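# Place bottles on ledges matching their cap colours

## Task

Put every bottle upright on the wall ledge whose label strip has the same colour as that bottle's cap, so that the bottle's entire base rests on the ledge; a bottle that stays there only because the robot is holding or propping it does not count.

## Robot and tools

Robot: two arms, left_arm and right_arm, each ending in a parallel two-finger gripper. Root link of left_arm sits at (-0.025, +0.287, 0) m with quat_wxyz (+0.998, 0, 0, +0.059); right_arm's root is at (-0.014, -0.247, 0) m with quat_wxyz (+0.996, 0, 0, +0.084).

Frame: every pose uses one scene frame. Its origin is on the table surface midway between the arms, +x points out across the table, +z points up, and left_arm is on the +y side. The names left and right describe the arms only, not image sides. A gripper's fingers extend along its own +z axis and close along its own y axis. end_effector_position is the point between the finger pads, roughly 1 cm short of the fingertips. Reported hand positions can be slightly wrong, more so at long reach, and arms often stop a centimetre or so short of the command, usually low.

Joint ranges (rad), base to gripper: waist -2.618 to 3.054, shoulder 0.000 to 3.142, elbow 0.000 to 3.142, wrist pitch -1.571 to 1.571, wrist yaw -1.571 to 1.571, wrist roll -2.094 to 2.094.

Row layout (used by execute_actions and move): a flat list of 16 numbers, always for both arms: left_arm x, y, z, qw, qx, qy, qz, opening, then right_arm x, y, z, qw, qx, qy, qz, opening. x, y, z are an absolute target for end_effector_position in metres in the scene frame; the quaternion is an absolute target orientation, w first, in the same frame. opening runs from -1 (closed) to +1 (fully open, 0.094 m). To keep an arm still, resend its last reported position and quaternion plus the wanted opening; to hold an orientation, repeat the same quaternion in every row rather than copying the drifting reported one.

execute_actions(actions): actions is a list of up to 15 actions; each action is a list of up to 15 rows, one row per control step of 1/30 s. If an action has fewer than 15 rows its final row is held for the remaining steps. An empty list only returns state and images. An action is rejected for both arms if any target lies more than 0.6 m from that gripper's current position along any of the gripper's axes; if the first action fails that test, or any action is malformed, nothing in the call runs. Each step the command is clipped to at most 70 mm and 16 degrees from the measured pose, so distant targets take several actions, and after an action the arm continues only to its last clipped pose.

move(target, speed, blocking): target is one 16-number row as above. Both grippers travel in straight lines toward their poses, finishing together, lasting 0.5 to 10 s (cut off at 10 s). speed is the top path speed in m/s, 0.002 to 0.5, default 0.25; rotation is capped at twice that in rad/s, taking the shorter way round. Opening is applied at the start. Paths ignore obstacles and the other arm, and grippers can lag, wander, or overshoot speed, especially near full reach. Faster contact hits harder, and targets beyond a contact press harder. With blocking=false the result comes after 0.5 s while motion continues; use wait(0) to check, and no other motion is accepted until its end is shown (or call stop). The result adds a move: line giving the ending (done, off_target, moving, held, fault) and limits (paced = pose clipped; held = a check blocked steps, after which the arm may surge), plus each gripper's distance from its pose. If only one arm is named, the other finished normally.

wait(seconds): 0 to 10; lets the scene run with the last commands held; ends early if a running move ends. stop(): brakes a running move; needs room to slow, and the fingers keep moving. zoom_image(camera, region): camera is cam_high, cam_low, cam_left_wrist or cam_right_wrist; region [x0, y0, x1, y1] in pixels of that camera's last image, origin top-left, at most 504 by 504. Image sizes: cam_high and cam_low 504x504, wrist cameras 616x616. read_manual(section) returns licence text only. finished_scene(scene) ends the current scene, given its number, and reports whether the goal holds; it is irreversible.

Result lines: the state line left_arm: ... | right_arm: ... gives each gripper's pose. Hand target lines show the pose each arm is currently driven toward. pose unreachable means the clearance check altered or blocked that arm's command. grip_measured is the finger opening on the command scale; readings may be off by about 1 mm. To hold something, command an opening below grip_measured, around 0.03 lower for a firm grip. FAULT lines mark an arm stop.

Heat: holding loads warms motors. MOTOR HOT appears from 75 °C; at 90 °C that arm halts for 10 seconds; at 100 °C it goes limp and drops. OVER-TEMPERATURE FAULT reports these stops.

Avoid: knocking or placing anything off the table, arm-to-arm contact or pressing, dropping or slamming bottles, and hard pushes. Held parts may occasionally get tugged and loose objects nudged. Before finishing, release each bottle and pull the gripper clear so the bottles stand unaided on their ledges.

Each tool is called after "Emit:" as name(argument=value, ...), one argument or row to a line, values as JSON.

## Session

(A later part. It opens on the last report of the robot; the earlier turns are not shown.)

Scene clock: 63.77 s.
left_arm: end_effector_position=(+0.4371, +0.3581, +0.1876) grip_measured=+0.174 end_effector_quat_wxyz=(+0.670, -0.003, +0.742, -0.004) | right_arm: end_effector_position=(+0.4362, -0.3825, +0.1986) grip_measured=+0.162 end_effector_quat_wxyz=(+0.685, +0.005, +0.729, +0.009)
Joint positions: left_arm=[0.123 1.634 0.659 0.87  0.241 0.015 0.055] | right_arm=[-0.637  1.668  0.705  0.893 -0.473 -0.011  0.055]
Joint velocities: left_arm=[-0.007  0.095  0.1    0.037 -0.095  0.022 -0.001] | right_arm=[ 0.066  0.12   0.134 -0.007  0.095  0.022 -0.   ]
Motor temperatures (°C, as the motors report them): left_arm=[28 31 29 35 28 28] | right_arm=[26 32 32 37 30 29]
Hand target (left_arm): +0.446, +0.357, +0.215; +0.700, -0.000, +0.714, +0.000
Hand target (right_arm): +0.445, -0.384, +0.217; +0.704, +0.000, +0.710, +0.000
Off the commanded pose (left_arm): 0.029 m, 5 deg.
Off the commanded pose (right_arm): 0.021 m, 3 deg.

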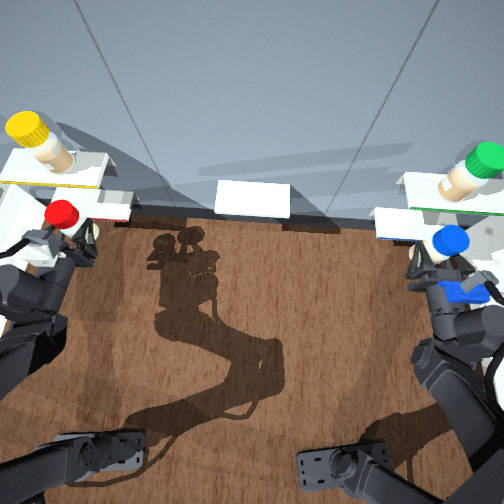

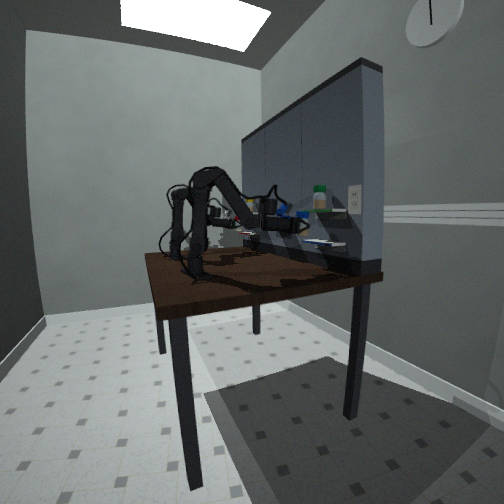

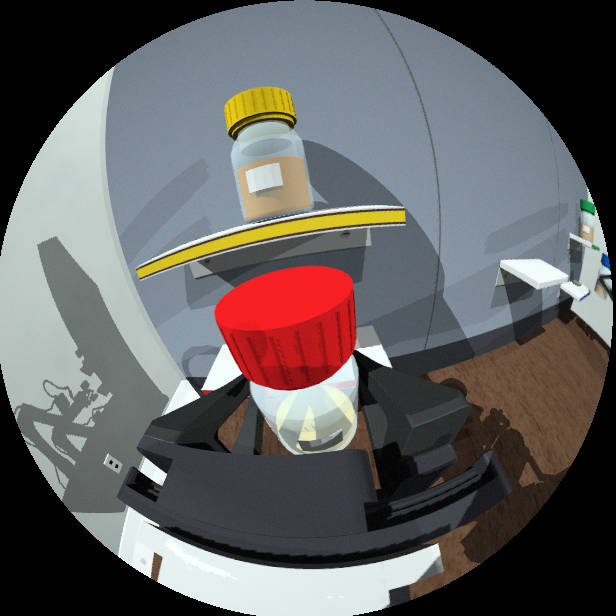

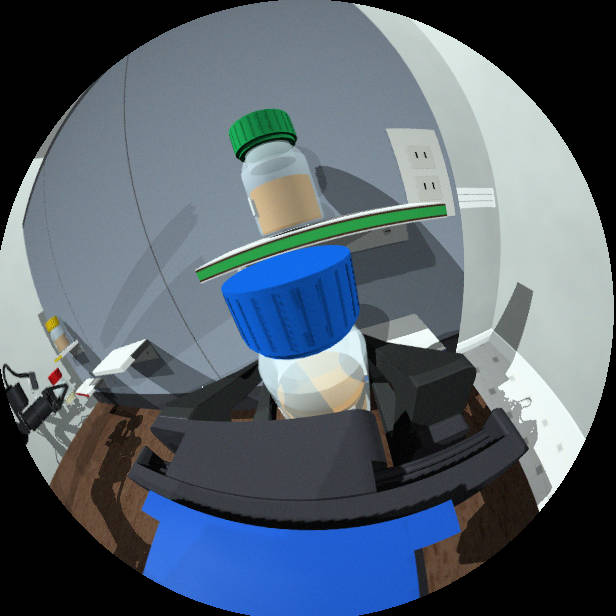

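Emit:
execute_actions(
  actions=[
    [[0.45,0.358,0.215,0.7,0,0.714,0,0.12,0.446,-0.385,0.215,0.704,0,0.71,0,0.11],[0.452,0.358,0.215,0.7,0,0.714,0,0.12,0.447,-0.385,0.213,0.704,0,0.71,0,0.11],[0.454,0.358,0.215,0.7,0,0.714,0,0.12,0.447,-0.385,0.211,0.704,0,0.71,0,0.11],[0.456,0.358,0.215,0.7,0,0.714,0,0.12,0.448,-0.385,0.209,0.704,0,0.71,0,0.11],[0.458,0.358,0.215,0.7,0,0.714,0,0.12,0.448,-0.385,0.207,0.704,0,0.71,0,0.11],[0.46,0.358,0.215,0.7,0,0.714,0,0.12,0.449,-0.385,0.205,0.704,0,0.71,0,0.11],[0.462,0.358,0.215,0.7,0,0.714,0,0.12,0.45,-0.385,0.204,0.704,0,0.71,0,0.11],[0.464,0.358,0.216,0.7,0,0.714,0,0.12,0.451,-0.385,0.204,0.704,0,0.71,0,0.11],[0.466,0.358,0.216,0.7,0,0.714,0,0.12,0.452,-0.385,0.204,0.704,0,0.71,0,0.11],[0.468,0.358,0.216,0.7,0,0.714,0,0.12,0.453,-0.385,0.204,0.704,0,0.71,0,0.11],[0.47,0.358,0.216,0.7,0,0.714,0,0.12,0.454,-0.385,0.204,0.704,0,0.71,0,0.11]],
  ],
)

Emit:
zoom_image(
  camera="cam_low",
  region=[210, 170, 350, 275],
)

Scene clock: 64.67 s.
left_arm: end_effector_position=(+0.4607, +0.3588, +0.1912) grip_measured=+0.174 end_effector_quat_wxyz=(+0.675, -0.002, +0.738, -0.002) | right_arm: end_effector_position=(+0.4439, -0.3830, +0.1748) grip_measured=+0.162 end_effector_quat_wxyz=(+0.673, +0.012, +0.739, +0.013)
Joint positions: left_arm=[0.107 1.712 0.752 0.868 0.224 0.014 0.055] | right_arm=[-0.625  1.745  0.71   0.931 -0.457 -0.01   0.055]
Joint velocities: left_arm=[ 0.012  0.022  0.042 -0.081 -0.051  0.037 -0.   ] | right_arm=[ 0.017  0.007 -0.032  0.095 -0.081 -0.051  0.002]
Motor temperatures (°C, as the motors report them): left_arm=[28 31 29 35 28 28] | right_arm=[26 32 33 37 30 29]
Hand target (left_arm): +0.468, +0.358, +0.216; +0.700, -0.000, +0.714, +0.000
Hand target (right_arm): +0.452, -0.384, +0.204; +0.704, +0.000, +0.710, +0.000
Off the commanded pose (left_arm): 0.026 m, 4 deg.
Off the commanded pose (right_arm): 0.031 m, 5 deg.

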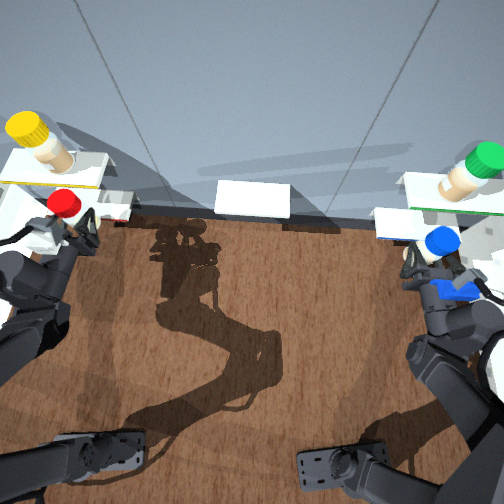

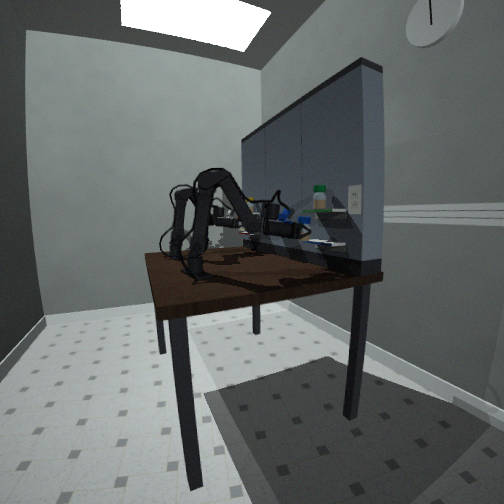

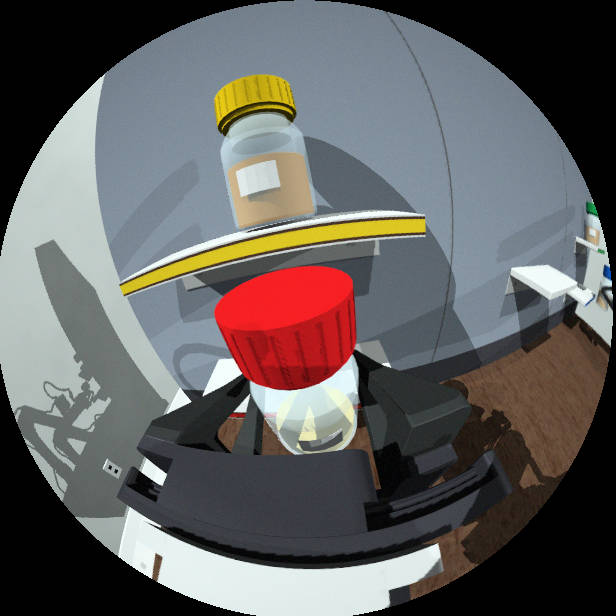

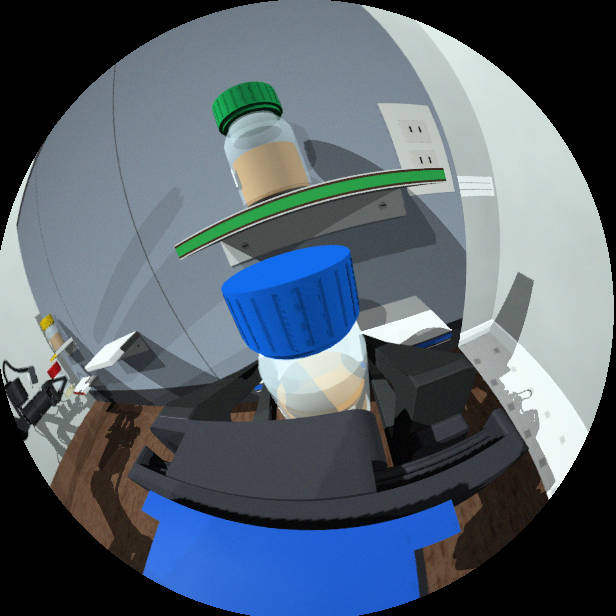

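Region (210, 170, 350, 275) of cam_low's 504x504 image, scaled by 3.600, with more detail than that image has; it fills the top 378 rows of this view, and the rest is white.

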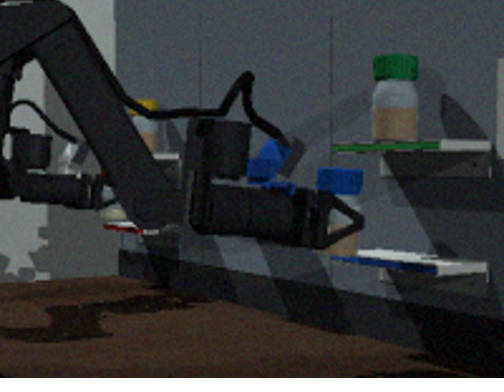

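Emit:
execute_actions(
  actions=[],
)

Scene clock: 65.07 s.
left_arm: end_effector_position=(+0.4609, +0.3592, +0.1908) grip_measured=+0.174 end_effector_quat_wxyz=(+0.674, -0.003, +0.739, -0.001) | right_arm: end_effector_position=(+0.4442, -0.3832, +0.1769) grip_measured=+0.162 end_effector_quat_wxyz=(+0.676, +0.011, +0.736, +0.011)
Joint positions: left_arm=[0.107 1.713 0.752 0.867 0.222 0.014 0.055] | right_arm=[-0.625  1.745  0.71   0.94  -0.455 -0.01   0.055]
Joint velocities: left_arm=[ 0.012 -0.002 -0.007 -0.037  0.037 -0.051 -0.   ] | right_arm=[ 0.007 -0.012 -0.002  0.051  0.051 -0.037  0.   ]
Motor temperatures (°C, as the motors report them): left_arm=[28 31 29 36 28 28] | right_arm=[26 32 33 37 30 29]
Hand target (left_arm): +0.469, +0.358, +0.216; +0.700, -0.000, +0.714, +0.000
Hand target (right_arm): +0.452, -0.384, +0.204; +0.704, +0.000, +0.710, +0.001
Off the commanded pose (left_arm): 0.027 m, 4 deg.
Off the commanded pose (right_arm): 0.029 m, 5 deg.

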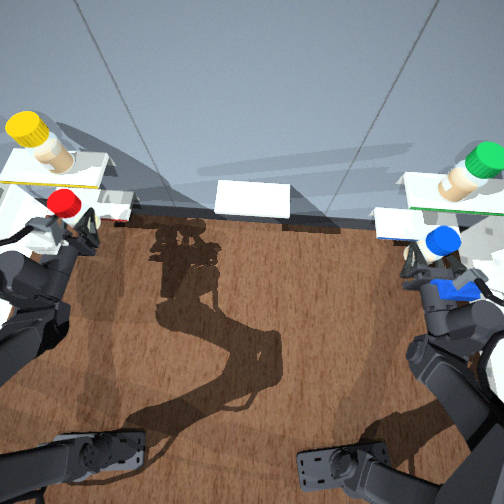

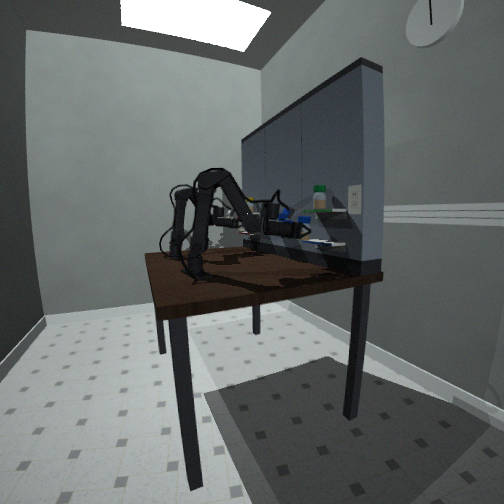

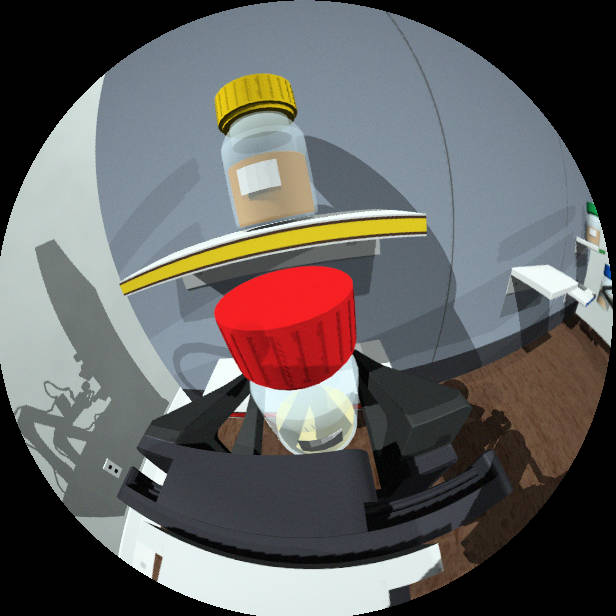

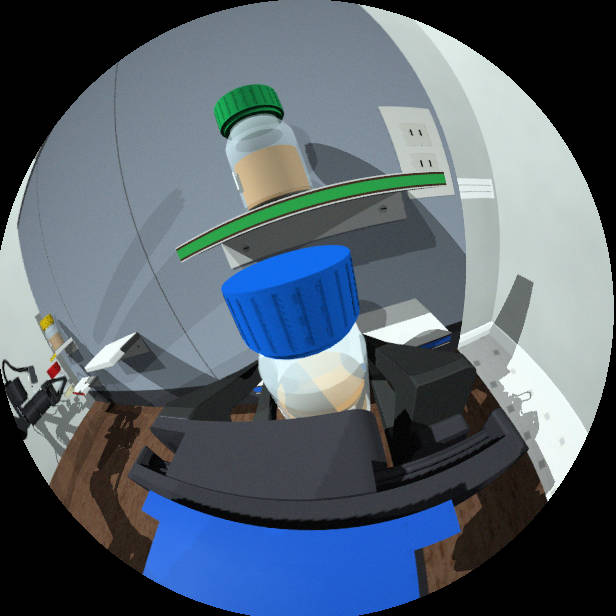

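Emit:
execute_actions(
  actions=[
    [[0.472,0.358,0.215,0.7,0,0.714,0,0.12,0.454,-0.385,0.205,0.704,0,0.71,0,0.11],[0.474,0.358,0.215,0.7,0,0.714,0,0.12,0.454,-0.385,0.206,0.704,0,0.71,0,0.11],[0.476,0.358,0.214,0.7,0,0.714,0,0.12,0.454,-0.385,0.207,0.704,0,0.71,0,0.11],[0.478,0.358,0.214,0.7,0,0.714,0,0.12,0.454,-0.385,0.208,0.704,0,0.71,0,0.11],[0.480,0.358,0.213,0.7,0,0.714,0,0.12,0.454,-0.385,0.209,0.704,0,0.71,0,0.11],[0.482,0.358,0.213,0.7,0,0.714,0,0.12,0.454,-0.385,0.210,0.704,0,0.71,0,0.11],[0.484,0.358,0.213,0.7,0,0.714,0,0.12,0.454,-0.385,0.211,0.704,0,0.71,0,0.11],[0.486,0.358,0.213,0.7,0,0.714,0,0.12,0.454,-0.385,0.211,0.704,0,0.71,0,0.11]],
  ],
)

Scene clock: 65.73 s.
left_arm: end_effector_position=(+0.4765, +0.3590, +0.1850) grip_measured=+0.174 end_effector_quat_wxyz=(+0.671, -0.003, +0.741, -0.002) | right_arm: end_effector_position=(+0.4470, -0.3847, +0.1820) grip_measured=+0.162 end_effector_quat_wxyz=(+0.680, +0.010, +0.733, +0.010)
Joint positions: left_arm=[0.097 1.776 0.81  0.865 0.213 0.014 0.055] | right_arm=[-0.625  1.745  0.726  0.933 -0.455 -0.01   0.055]
Joint velocities: left_arm=[-0.017  0.007  0.012 -0.081 -0.051  0.007 -0.   ] | right_arm=[-0.007  0.017 -0.017  0.022  0.007  0.007  0.001]
Motor temperatures (°C, as the motors report them): left_arm=[28 31 30 36 28 28] | right_arm=[26 32 33 37 30 29]
Hand target (left_arm): +0.484, +0.358, +0.213; +0.700, +0.000, +0.714, +0.000
Hand target (right_arm): +0.453, -0.384, +0.211; +0.704, +0.000, +0.710, +0.000
Off the commanded pose (left_arm): 0.030 m, 5 deg.
Off the commanded pose (right_arm): 0.030 m, 4 deg.

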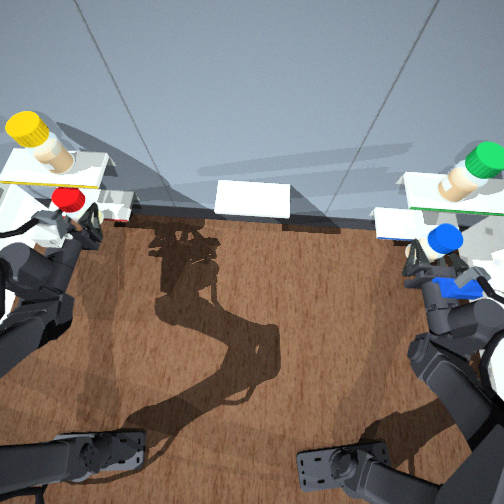

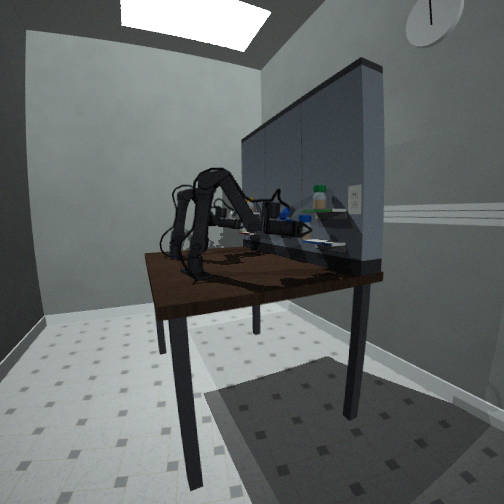

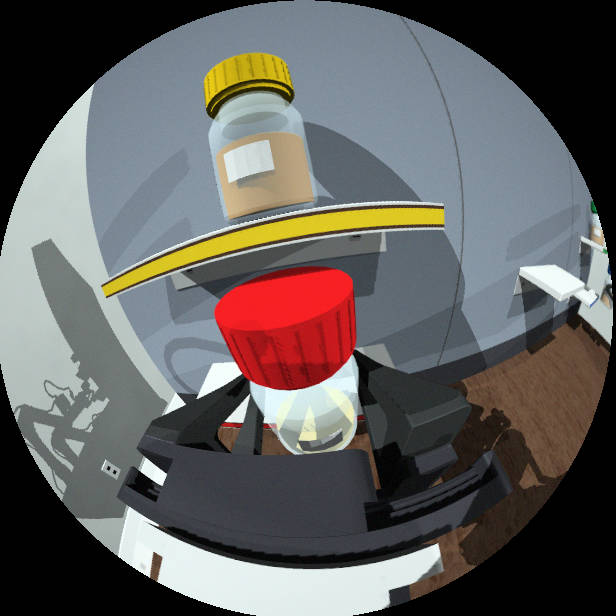

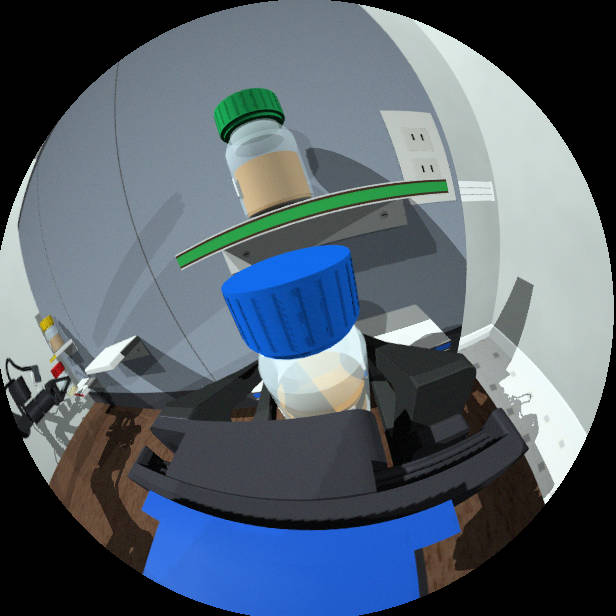

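Emit:
execute_actions(
  actions=[
    [[0.488,0.358,0.214,0.7,0,0.714,0,0.12,0.454,-0.385,0.212,0.704,0,0.71,0,0.11],[0.490,0.358,0.214,0.7,0,0.714,0,0.12,0.455,-0.385,0.213,0.704,0,0.71,0,0.11],[0.492,0.358,0.215,0.7,0,0.714,0,0.12,0.456,-0.385,0.214,0.704,0,0.71,0,0.11],[0.494,0.358,0.215,0.7,0,0.714,0,0.12,0.457,-0.385,0.215,0.704,0,0.71,0,0.11],[0.496,0.358,0.215,0.7,0,0.714,0,0.12,0.458,-0.385,0.216,0.704,0,0.71,0,0.11],[0.498,0.358,0.215,0.7,0,0.714,0,0.12,0.460,-0.385,0.216,0.704,0,0.71,0,0.11],[0.500,0.358,0.215,0.7,0,0.714,0,0.12,0.462,-0.385,0.217,0.704,0,0.71,0,0.11],[0.502,0.358,0.215,0.7,0,0.714,0,0.12,0.464,-0.385,0.217,0.704,0,0.71,0,0.11],[0.504,0.358,0.215,0.7,0,0.714,0,0.12,0.466,-0.385,0.217,0.704,0,0.71,0,0.11],[0.506,0.358,0.215,0.7,0,0.714,0,0.12,0.468,-0.385,0.217,0.704,0,0.71,0,0.11]],
  ],
)

Emit:
zoom_image(
  camera="cam_low",
  region=[230,170,370,270],
)

Scene clock: 66.60 s.
left_arm: end_effector_position=(+0.4974, +0.3592, +0.1899) grip_measured=+0.174 end_effector_quat_wxyz=(+0.675, -0.002, +0.738, -0.001) | right_arm: end_effector_position=(+0.4602, -0.3834, +0.2016) grip_measured=+0.162 end_effector_quat_wxyz=(+0.690, +0.003, +0.724, +0.006)
Joint positions: left_arm=[0.085 1.835 0.9   0.845 0.202 0.014 0.055] | right_arm=[-0.606  1.745  0.792  0.9   -0.44  -0.009  0.055]
Joint velocities: left_arm=[ 0.012  0.007  0.012 -0.037 -0.051 -0.037 -0.   ] | right_arm=[ 0.007  0.002  0.017  0.051 -0.007  0.007 -0.   ]
Motor temperatures (°C, as the motors report them): left_arm=[28 31 30 36 28 28] | right_arm=[26 32 33 37 30 29]
Hand target (left_arm): +0.505, +0.358, +0.215; +0.700, +0.000, +0.714, +0.000
Hand target (right_arm): +0.467, -0.384, +0.217; +0.704, +0.000, +0.710, +0.000
Off the commanded pose (left_arm): 0.027 m, 4 deg.
Off the commanded pose (right_arm): 0.017 m, 2 deg.

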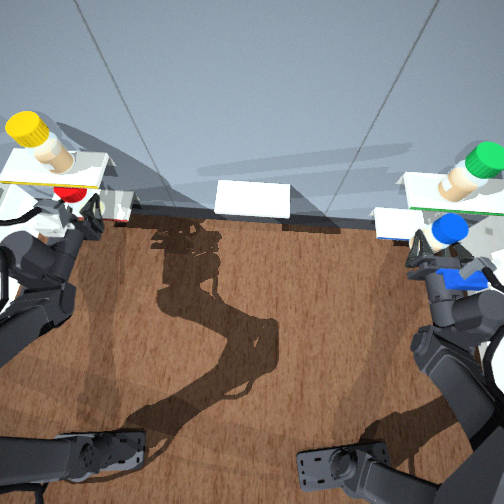

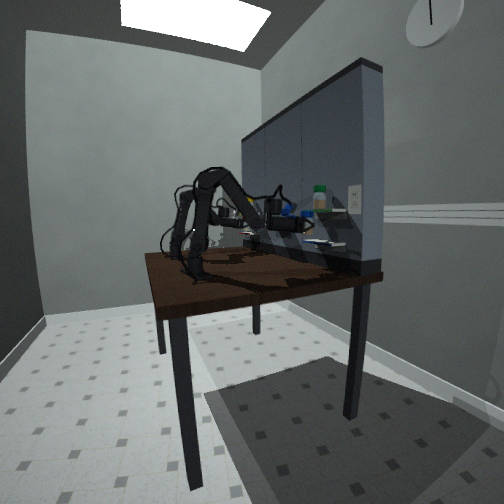

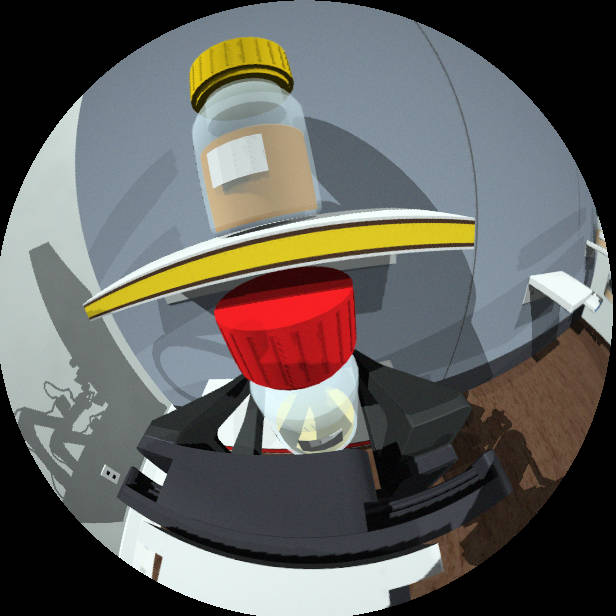

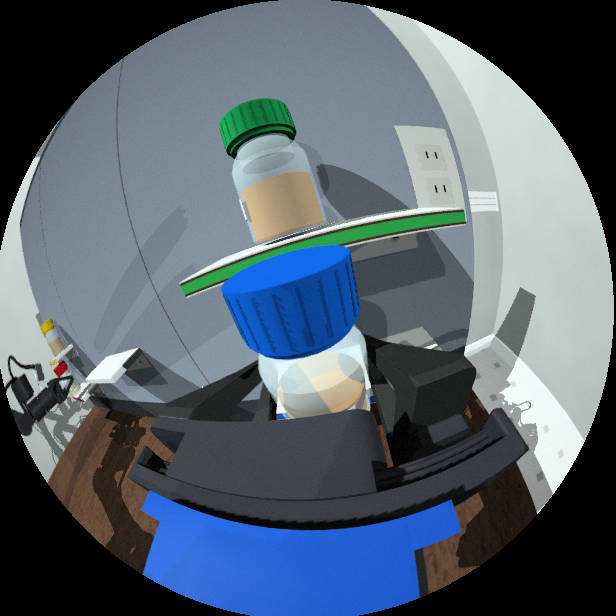

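Region (230, 170, 370, 270) of cam_low's 504x504 image, scaled by 3.600, with more detail than that image has; it fills the top 360 rows of this view, and the rest is white.

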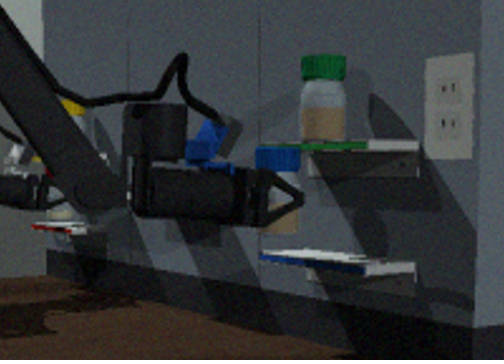

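Emit:
execute_actions(
  actions=[
    [[0.508,0.358,0.214,0.7,0,0.714,0,0.12,0.468,-0.385,0.216,0.704,0,0.71,0,0.11],[0.510,0.358,0.214,0.7,0,0.714,0,0.12,0.4685,-0.385,0.215,0.704,0,0.71,0,0.11],[0.512,0.358,0.213,0.7,0,0.714,0,0.12,0.469,-0.385,0.214,0.704,0,0.71,0,0.11],[0.514,0.358,0.213,0.7,0,0.714,0,0.12,0.4695,-0.385,0.213,0.704,0,0.71,0,0.11],[0.516,0.358,0.212,0.7,0,0.714,0,0.12,0.470,-0.385,0.212,0.704,0,0.71,0,0.11],[0.518,0.358,0.212,0.7,0,0.714,0,0.12,0.470,-0.385,0.212,0.704,0,0.71,0,0.11],[0.520,0.358,0.212,0.7,0,0.714,0,0.12,0.470,-0.385,0.212,0.704,0,0.71,0,0.11]],
  ],
)

Scene clock: 67.43 s.
left_arm: end_effector_position=(+0.5108, +0.3596, +0.1833) grip_measured=+0.174 end_effector_quat_wxyz=(+0.671, -0.002, +0.741, -0.002) | right_arm: end_effector_position=(+0.4621, -0.3853, +0.1881) grip_measured=+0.162 end_effector_quat_wxyz=(+0.680, +0.010, +0.733, +0.008)
Joint positions: left_arm=[0.078 1.888 0.953 0.834 0.194 0.014 0.055] | right_arm=[-0.606  1.772  0.792  0.896 -0.435 -0.009  0.055]
Joint velocities: left_arm=[-0.002  0.007  0.007  0.007  0.051 -0.007  0.001] | right_arm=[-0.002  0.007  0.012 -0.022 -0.022  0.037 -0.001]
Motor temperatures (°C, as the motors report them): left_arm=[28 31 30 36 28 28] | right_arm=[26 32 33 38 30 29]
Hand target (left_arm): +0.518, +0.358, +0.212; +0.700, +0.000, +0.714, +0.000
Hand target (right_arm): +0.469, -0.384, +0.212; +0.704, +0.000, +0.710, +0.000
Off the commanded pose (left_arm): 0.030 m, 5 deg.
Off the commanded pose (right_arm): 0.025 m, 4 deg.

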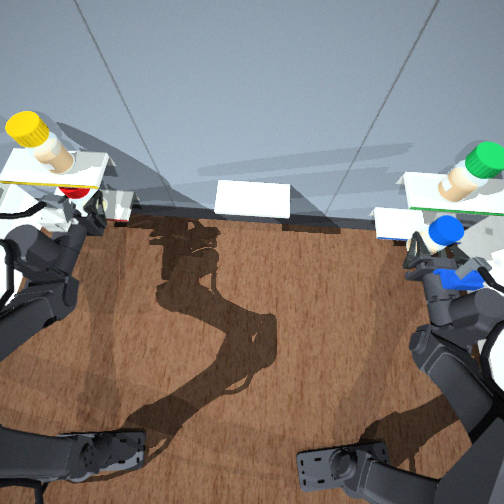

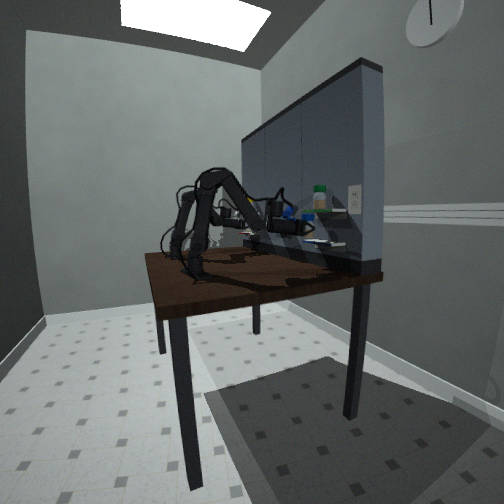

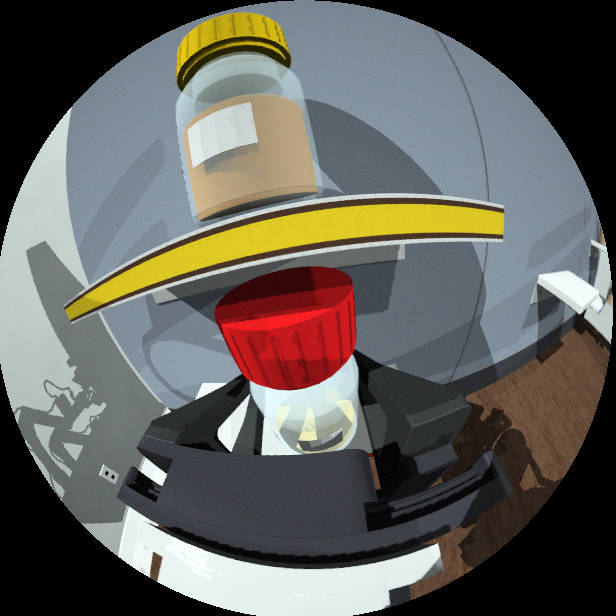

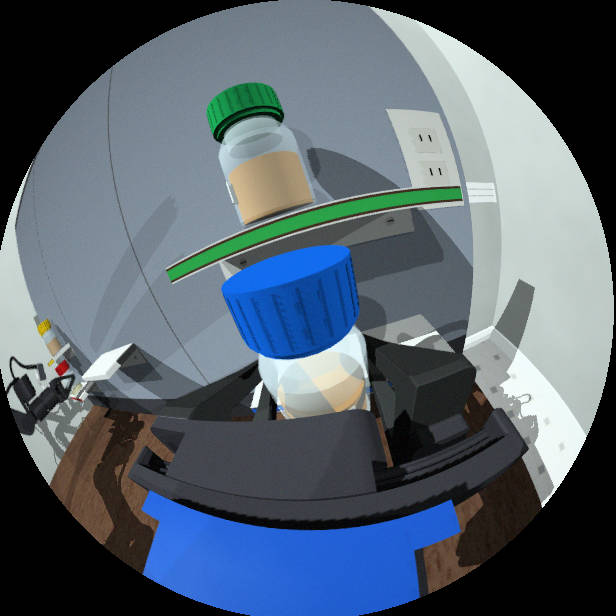

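Emit:
execute_actions(
  actions=[
    [[0.522,0.358,0.212,0.7,0,0.714,0,0.12,0.473,-0.385,0.211,0.704,0,0.71,0,0.11],[0.524,0.358,0.212,0.7,0,0.714,0,0.12,0.476,-0.385,0.210,0.704,0,0.71,0,0.11],[0.526,0.358,0.211,0.7,0,0.714,0,0.12,0.479,-0.385,0.209,0.704,0,0.71,0,0.11],[0.528,0.358,0.211,0.7,0,0.714,0,0.12,0.482,-0.385,0.209,0.704,0,0.71,0,0.11],[0.530,0.358,0.210,0.7,0,0.714,0,0.12,0.485,-0.385,0.209,0.704,0,0.71,0,0.11],[0.532,0.358,0.210,0.7,0,0.714,0,0.12,0.488,-0.385,0.209,0.704,0,0.71,0,0.11],[0.532,0.358,0.210,0.7,0,0.714,0,0.12,0.491,-0.385,0.209,0.704,0,0.71,0,0.11],[0.532,0.358,0.210,0.7,0,0.714,0,0.12,0.494,-0.385,0.209,0.704,0,0.71,0,0.11],[0.532,0.358,0.210,0.7,0,0.714,0,0.12,0.497,-0.385,0.209,0.704,0,0.71,0,0.11],[0.532,0.358,0.210,0.7,0,0.714,0,0.12,0.500,-0.385,0.209,0.704,0,0.71,0,0.11]],
  ],
)

Scene clock: 68.20 s.
left_arm: end_effector_position=(+0.5231, +0.3598, +0.1819) grip_measured=+0.174 end_effector_quat_wxyz=(+0.672, -0.002, +0.741, -0.001) | right_arm: end_effector_position=(+0.4914, -0.3825, +0.1879) grip_measured=+0.162 end_effector_quat_wxyz=(+0.685, +0.004, +0.729, +0.008)
Joint positions: left_arm=[0.073 1.93  1.005 0.827 0.188 0.013 0.055] | right_arm=[-0.568  1.865  0.899  0.898 -0.405 -0.009  0.055]
Joint velocities: left_arm=[ 0.002 -0.022 -0.002 -0.037 -0.037 -0.007  0.   ] | right_arm=[-0.022  0.012  0.027 -0.037  0.095 -0.037 -0.001]
Motor temperatures (°C, as the motors report them): left_arm=[28 31 30 36 28 28] | right_arm=[26 32 33 38 30 29]
Hand target (left_arm): +0.530, +0.358, +0.210; +0.700, +0.000, +0.714, +0.000
Hand target (right_arm): +0.499, -0.384, +0.209; +0.704, +0.000, +0.710, +0.000
Off the commanded pose (left_arm): 0.030 m, 4 deg.
Off the commanded pose (right_arm): 0.023 m, 3 deg.

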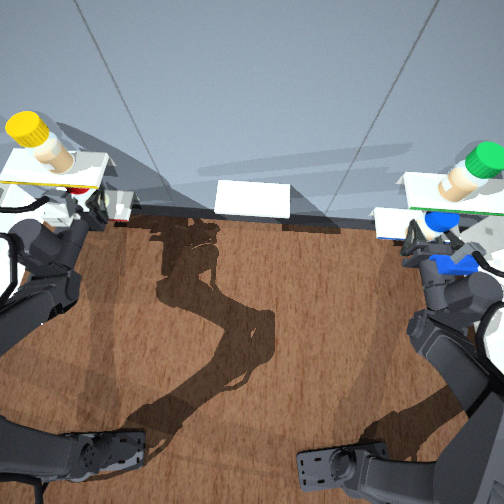

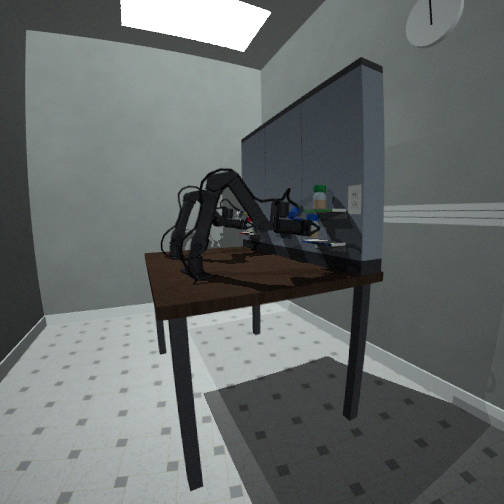

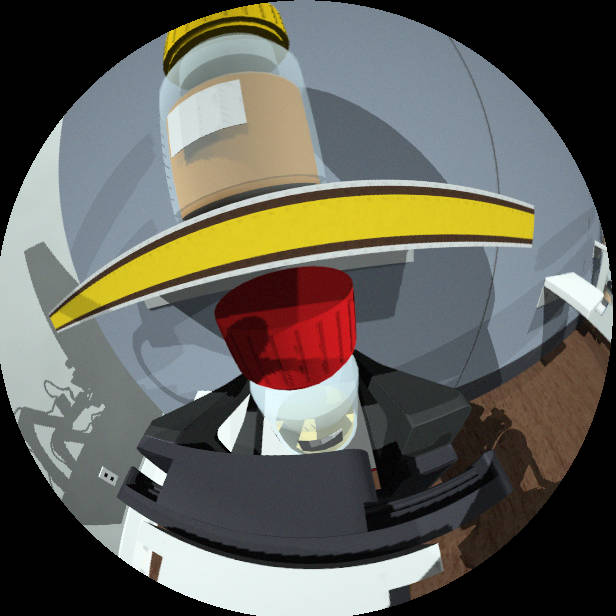

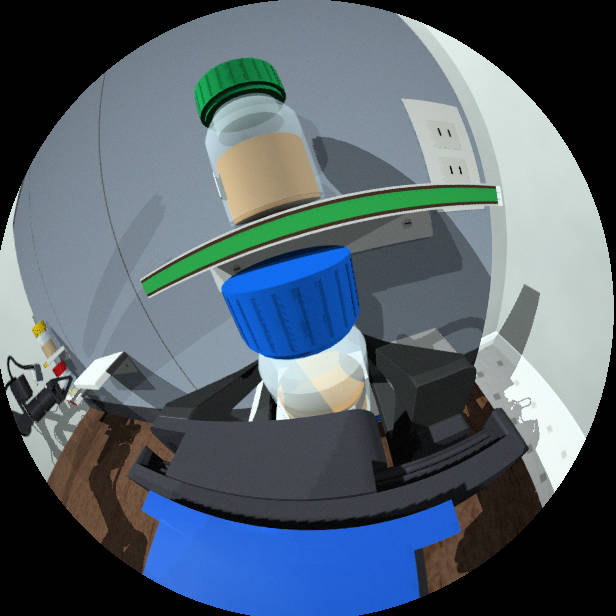

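Left lowers; right advances.

Emit:
execute_actions(
  actions=[
    [[0.532,0.358,0.209,0.7,0,0.714,0,0.12,0.503,-0.385,0.208,0.704,0,0.71,0,0.11],[0.532,0.358,0.208,0.7,0,0.714,0,0.12,0.506,-0.385,0.208,0.704,0,0.71,0,0.11],[0.532,0.358,0.207,0.7,0,0.714,0,0.12,0.509,-0.385,0.208,0.704,0,0.71,0,0.11],[0.532,0.358,0.206,0.7,0,0.714,0,0.12,0.512,-0.385,0.208,0.704,0,0.71,0,0.11],[0.532,0.358,0.205,0.7,0,0.714,0,0.12,0.515,-0.385,0.208,0.704,0,0.71,0,0.11],[0.532,0.358,0.204,0.7,0,0.714,0,0.12,0.518,-0.385,0.208,0.704,0,0.71,0,0.11],[0.532,0.358,0.203,0.7,0,0.714,0,0.12,0.521,-0.385,0.208,0.704,0,0.71,0,0.11],[0.532,0.358,0.202,0.7,0,0.714,0,0.12,0.524,-0.385,0.208,0.704,0,0.71,0,0.11],[0.532,0.358,0.201,0.7,0,0.714,0,0.12,0.527,-0.385,0.208,0.704,0,0.71,0,0.11],[0.532,0.358,0.200,0.7,0,0.714,0,0.12,0.530,-0.385,0.208,0.704,0,0.71,0,0.11],[0.532,0.358,0.199,0.7,0,0.714,0,0.12,0.530,-0.385,0.208,0.704,0,0.71,0,0.11],[0.532,0.358,0.198,0.7,0,0.714,0,0.12,0.530,-0.385,0.208,0.704,0,0.71,0,0.11]],
  ],
)

Emit:
zoom_image(
  camera="cam_low",
  region=[230,170,370,270],
)

Scene clock: 69.03 s.
left_arm: end_effector_position=(+0.5253, +0.3604, +0.1782) grip_measured=+0.174 end_effector_quat_wxyz=(+0.676, -0.002, +0.737, -0.000) | right_arm: end_effector_position=(+0.5220, -0.3829, +0.1880) grip_measured=+0.162 end_effector_quat_wxyz=(+0.687, +0.002, +0.727, +0.007)
Joint positions: left_arm=[0.073 1.953 1.005 0.861 0.188 0.013 0.055] | right_arm=[-0.537  1.956  1.025  0.869 -0.375 -0.009  0.055]
Joint velocities: left_arm=[-0.017  0.007 -0.007  0.037 -0.007  0.022 -0.   ] | right_arm=[-0.002 -0.007 -0.007 -0.051  0.022  0.022 -0.001]
Motor temperatures (°C, as the motors report them): left_arm=[28 31 30 36 28 28] | right_arm=[26 32 33 38 30 29]
Hand target (left_arm): +0.531, +0.358, +0.198; +0.700, +0.000, +0.714, +0.000
Hand target (right_arm): +0.529, -0.384, +0.208; +0.704, +0.000, +0.710, +0.000
Off the commanded pose (left_arm): 0.021 m, 4 deg.
Off the commanded pose (right_arm): 0.022 m, 3 deg.

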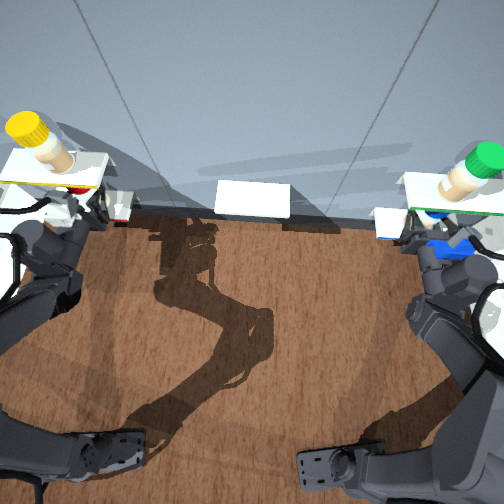

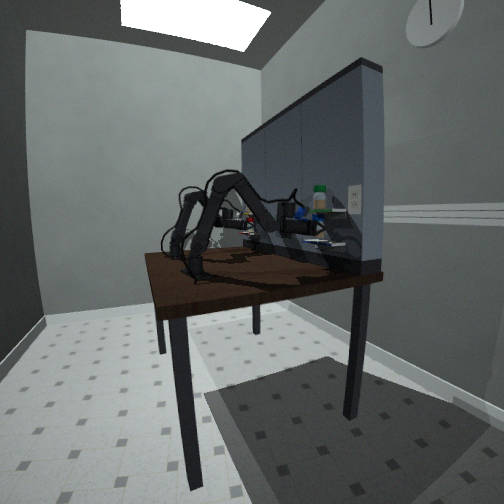

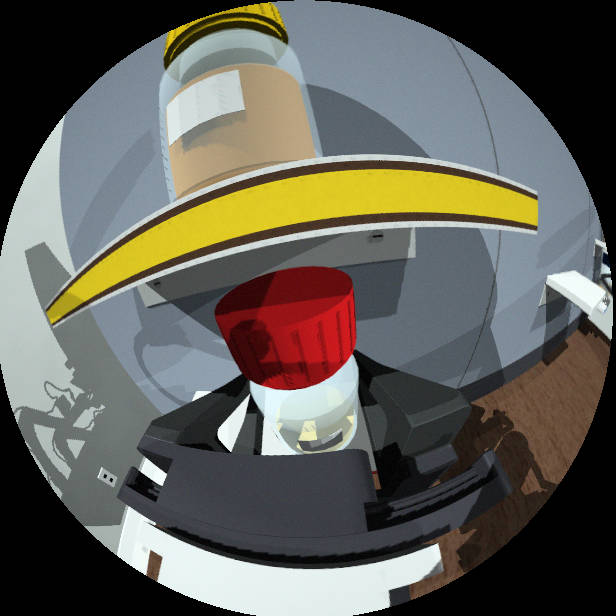

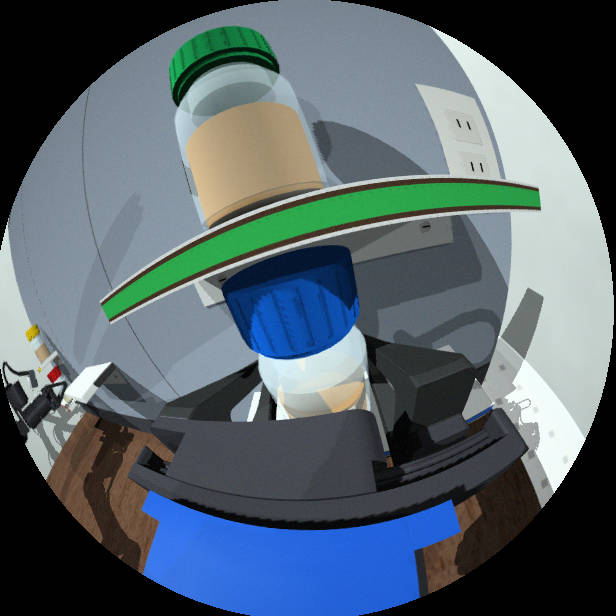

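Region (230, 170, 370, 270) of cam_low's 504x504 image, scaled by 3.600, with more detail than that image has; it fills the top 360 rows of this view, and the rest is white.

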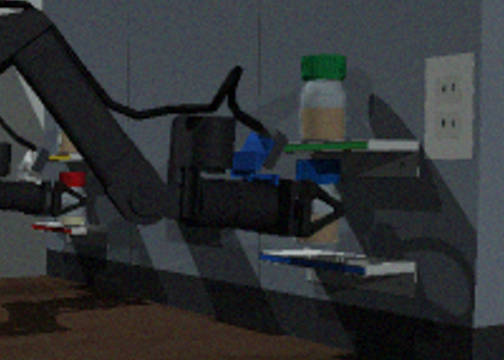

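Emit:
execute_actions(
  actions=[
    [[0.532,0.358,0.197,0.698,0,0.716,0,0.12,0.530,-0.385,0.2065,0.703,0,0.711,0,0.11],[0.532,0.358,0.196,0.696,0,0.718,0,0.12,0.530,-0.385,0.205,0.702,0,0.712,0,0.11],[0.531,0.358,0.195,0.694,0,0.72,0,0.12,0.530,-0.385,0.2035,0.701,0,0.713,0,0.11],[0.531,0.358,0.194,0.692,0,0.722,0,0.12,0.530,-0.385,0.202,0.7,0,0.714,0,0.11],[0.531,0.358,0.193,0.69,0,0.724,0,0.12,0.530,-0.385,0.2005,0.699,0,0.715,0,0.11],[0.53,0.358,0.192,0.689,0,0.725,0,0.12,0.530,-0.385,0.199,0.698,0,0.716,0,0.11],[0.53,0.358,0.191,0.688,0,0.726,0,0.12,0.530,-0.385,0.1975,0.697,0,0.717,0,0.11],[0.53,0.358,0.190,0.687,0,0.727,0,0.12,0.530,-0.385,0.196,0.696,0,0.718,0,0.11],[0.53,0.358,0.189,0.686,0,0.728,0,0.12,0.530,-0.385,0.1945,0.695,0,0.719,0,0.11],[0.53,0.358,0.188,0.685,0,0.729,0,0.12,0.530,-0.385,0.193,0.694,0,0.72,0,0.11],[0.53,0.358,0.187,0.685,0,0.729,0,0.12,0.530,-0.385,0.1915,0.693,0,0.721,0,0.11],[0.53,0.358,0.186,0.685,0,0.729,0,0.12,0.530,-0.385,0.190,0.692,0,0.722,0,0.11],[0.53,0.358,0.186,0.685,0,0.729,0,0.12,0.530,-0.385,0.1885,0.692,0,0.722,0,0.11],[0.53,0.358,0.186,0.685,0,0.729,0,0.12,0.530,-0.385,0.187,0.692,0,0.722,0,0.11]],
  ],
)

Emit:
zoom_image(
  camera="cam_low",
  region=[230,170,370,270],
)

Scene clock: 69.87 s.
left_arm: end_effector_position=(+0.5254, +0.3604, +0.1780) grip_measured=+0.174 end_effector_quat_wxyz=(+0.677, -0.002, +0.736, -0.000) | right_arm: end_effector_position=(+0.5234, -0.3842, +0.1740) grip_measured=+0.162 end_effector_quat_wxyz=(+0.677, +0.007, +0.736, +0.009)
Joint positions: left_arm=[0.073 1.954 1.005 0.863 0.188 0.013 0.055] | right_arm=[-0.537  1.981  1.026  0.865 -0.371 -0.01   0.055]
Joint velocities: left_arm=[ 0.012 -0.002  0.007  0.066  0.037 -0.022  0.   ] | right_arm=[-0.002 -0.002  0.007  0.022  0.022  0.007 -0.   ]
Motor temperatures (°C, as the motors report them): left_arm=[28 31 30 36 28 28] | right_arm=[26 32 33 38 30 29]
Hand target (left_arm): +0.530, +0.358, +0.186; +0.685, -0.000, +0.729, +0.000
Hand target (right_arm): +0.529, -0.385, +0.187; +0.692, +0.000, +0.722, +0.000
Off the commanded pose (left_arm): 0.010 m, 1 deg.
Off the commanded pose (right_arm): 0.015 m, 3 deg.

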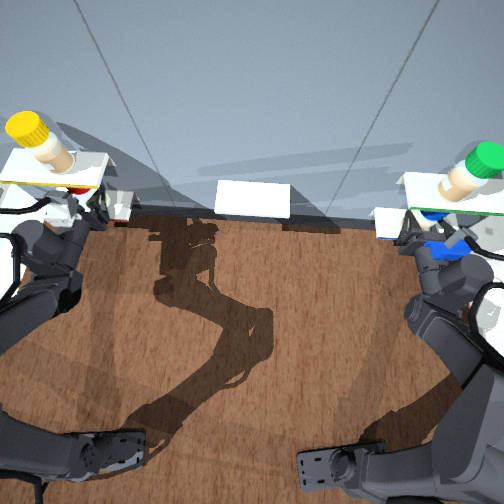

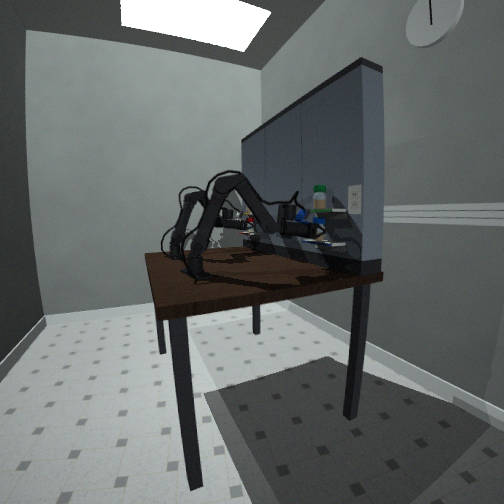

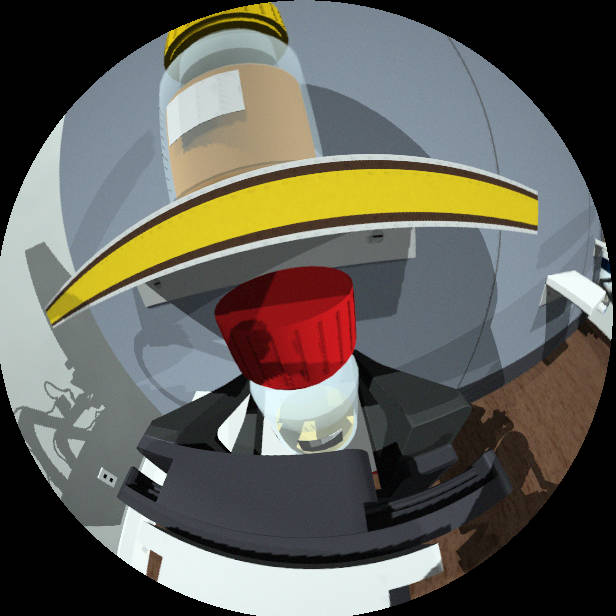

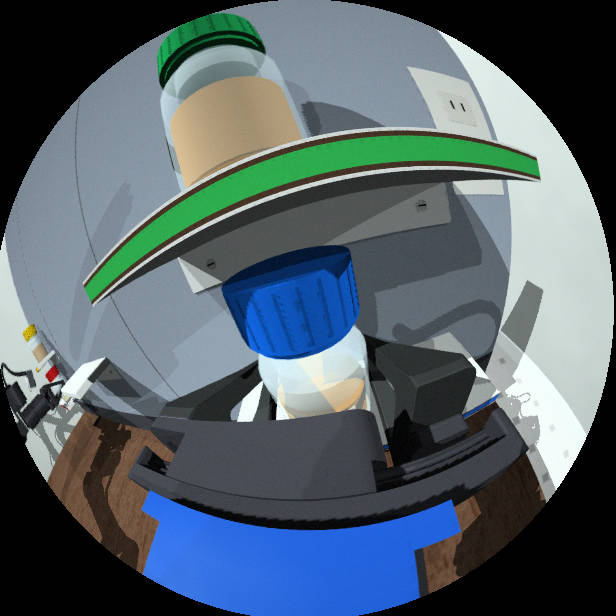

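Region (230, 170, 370, 270) of cam_low's 504x504 image, scaled by 3.600, with more detail than that image has; it fills the top 360 rows of this view, and the rest is white.

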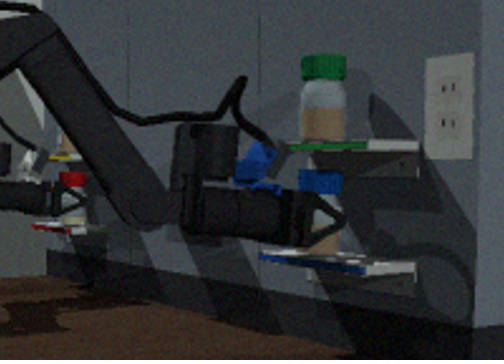

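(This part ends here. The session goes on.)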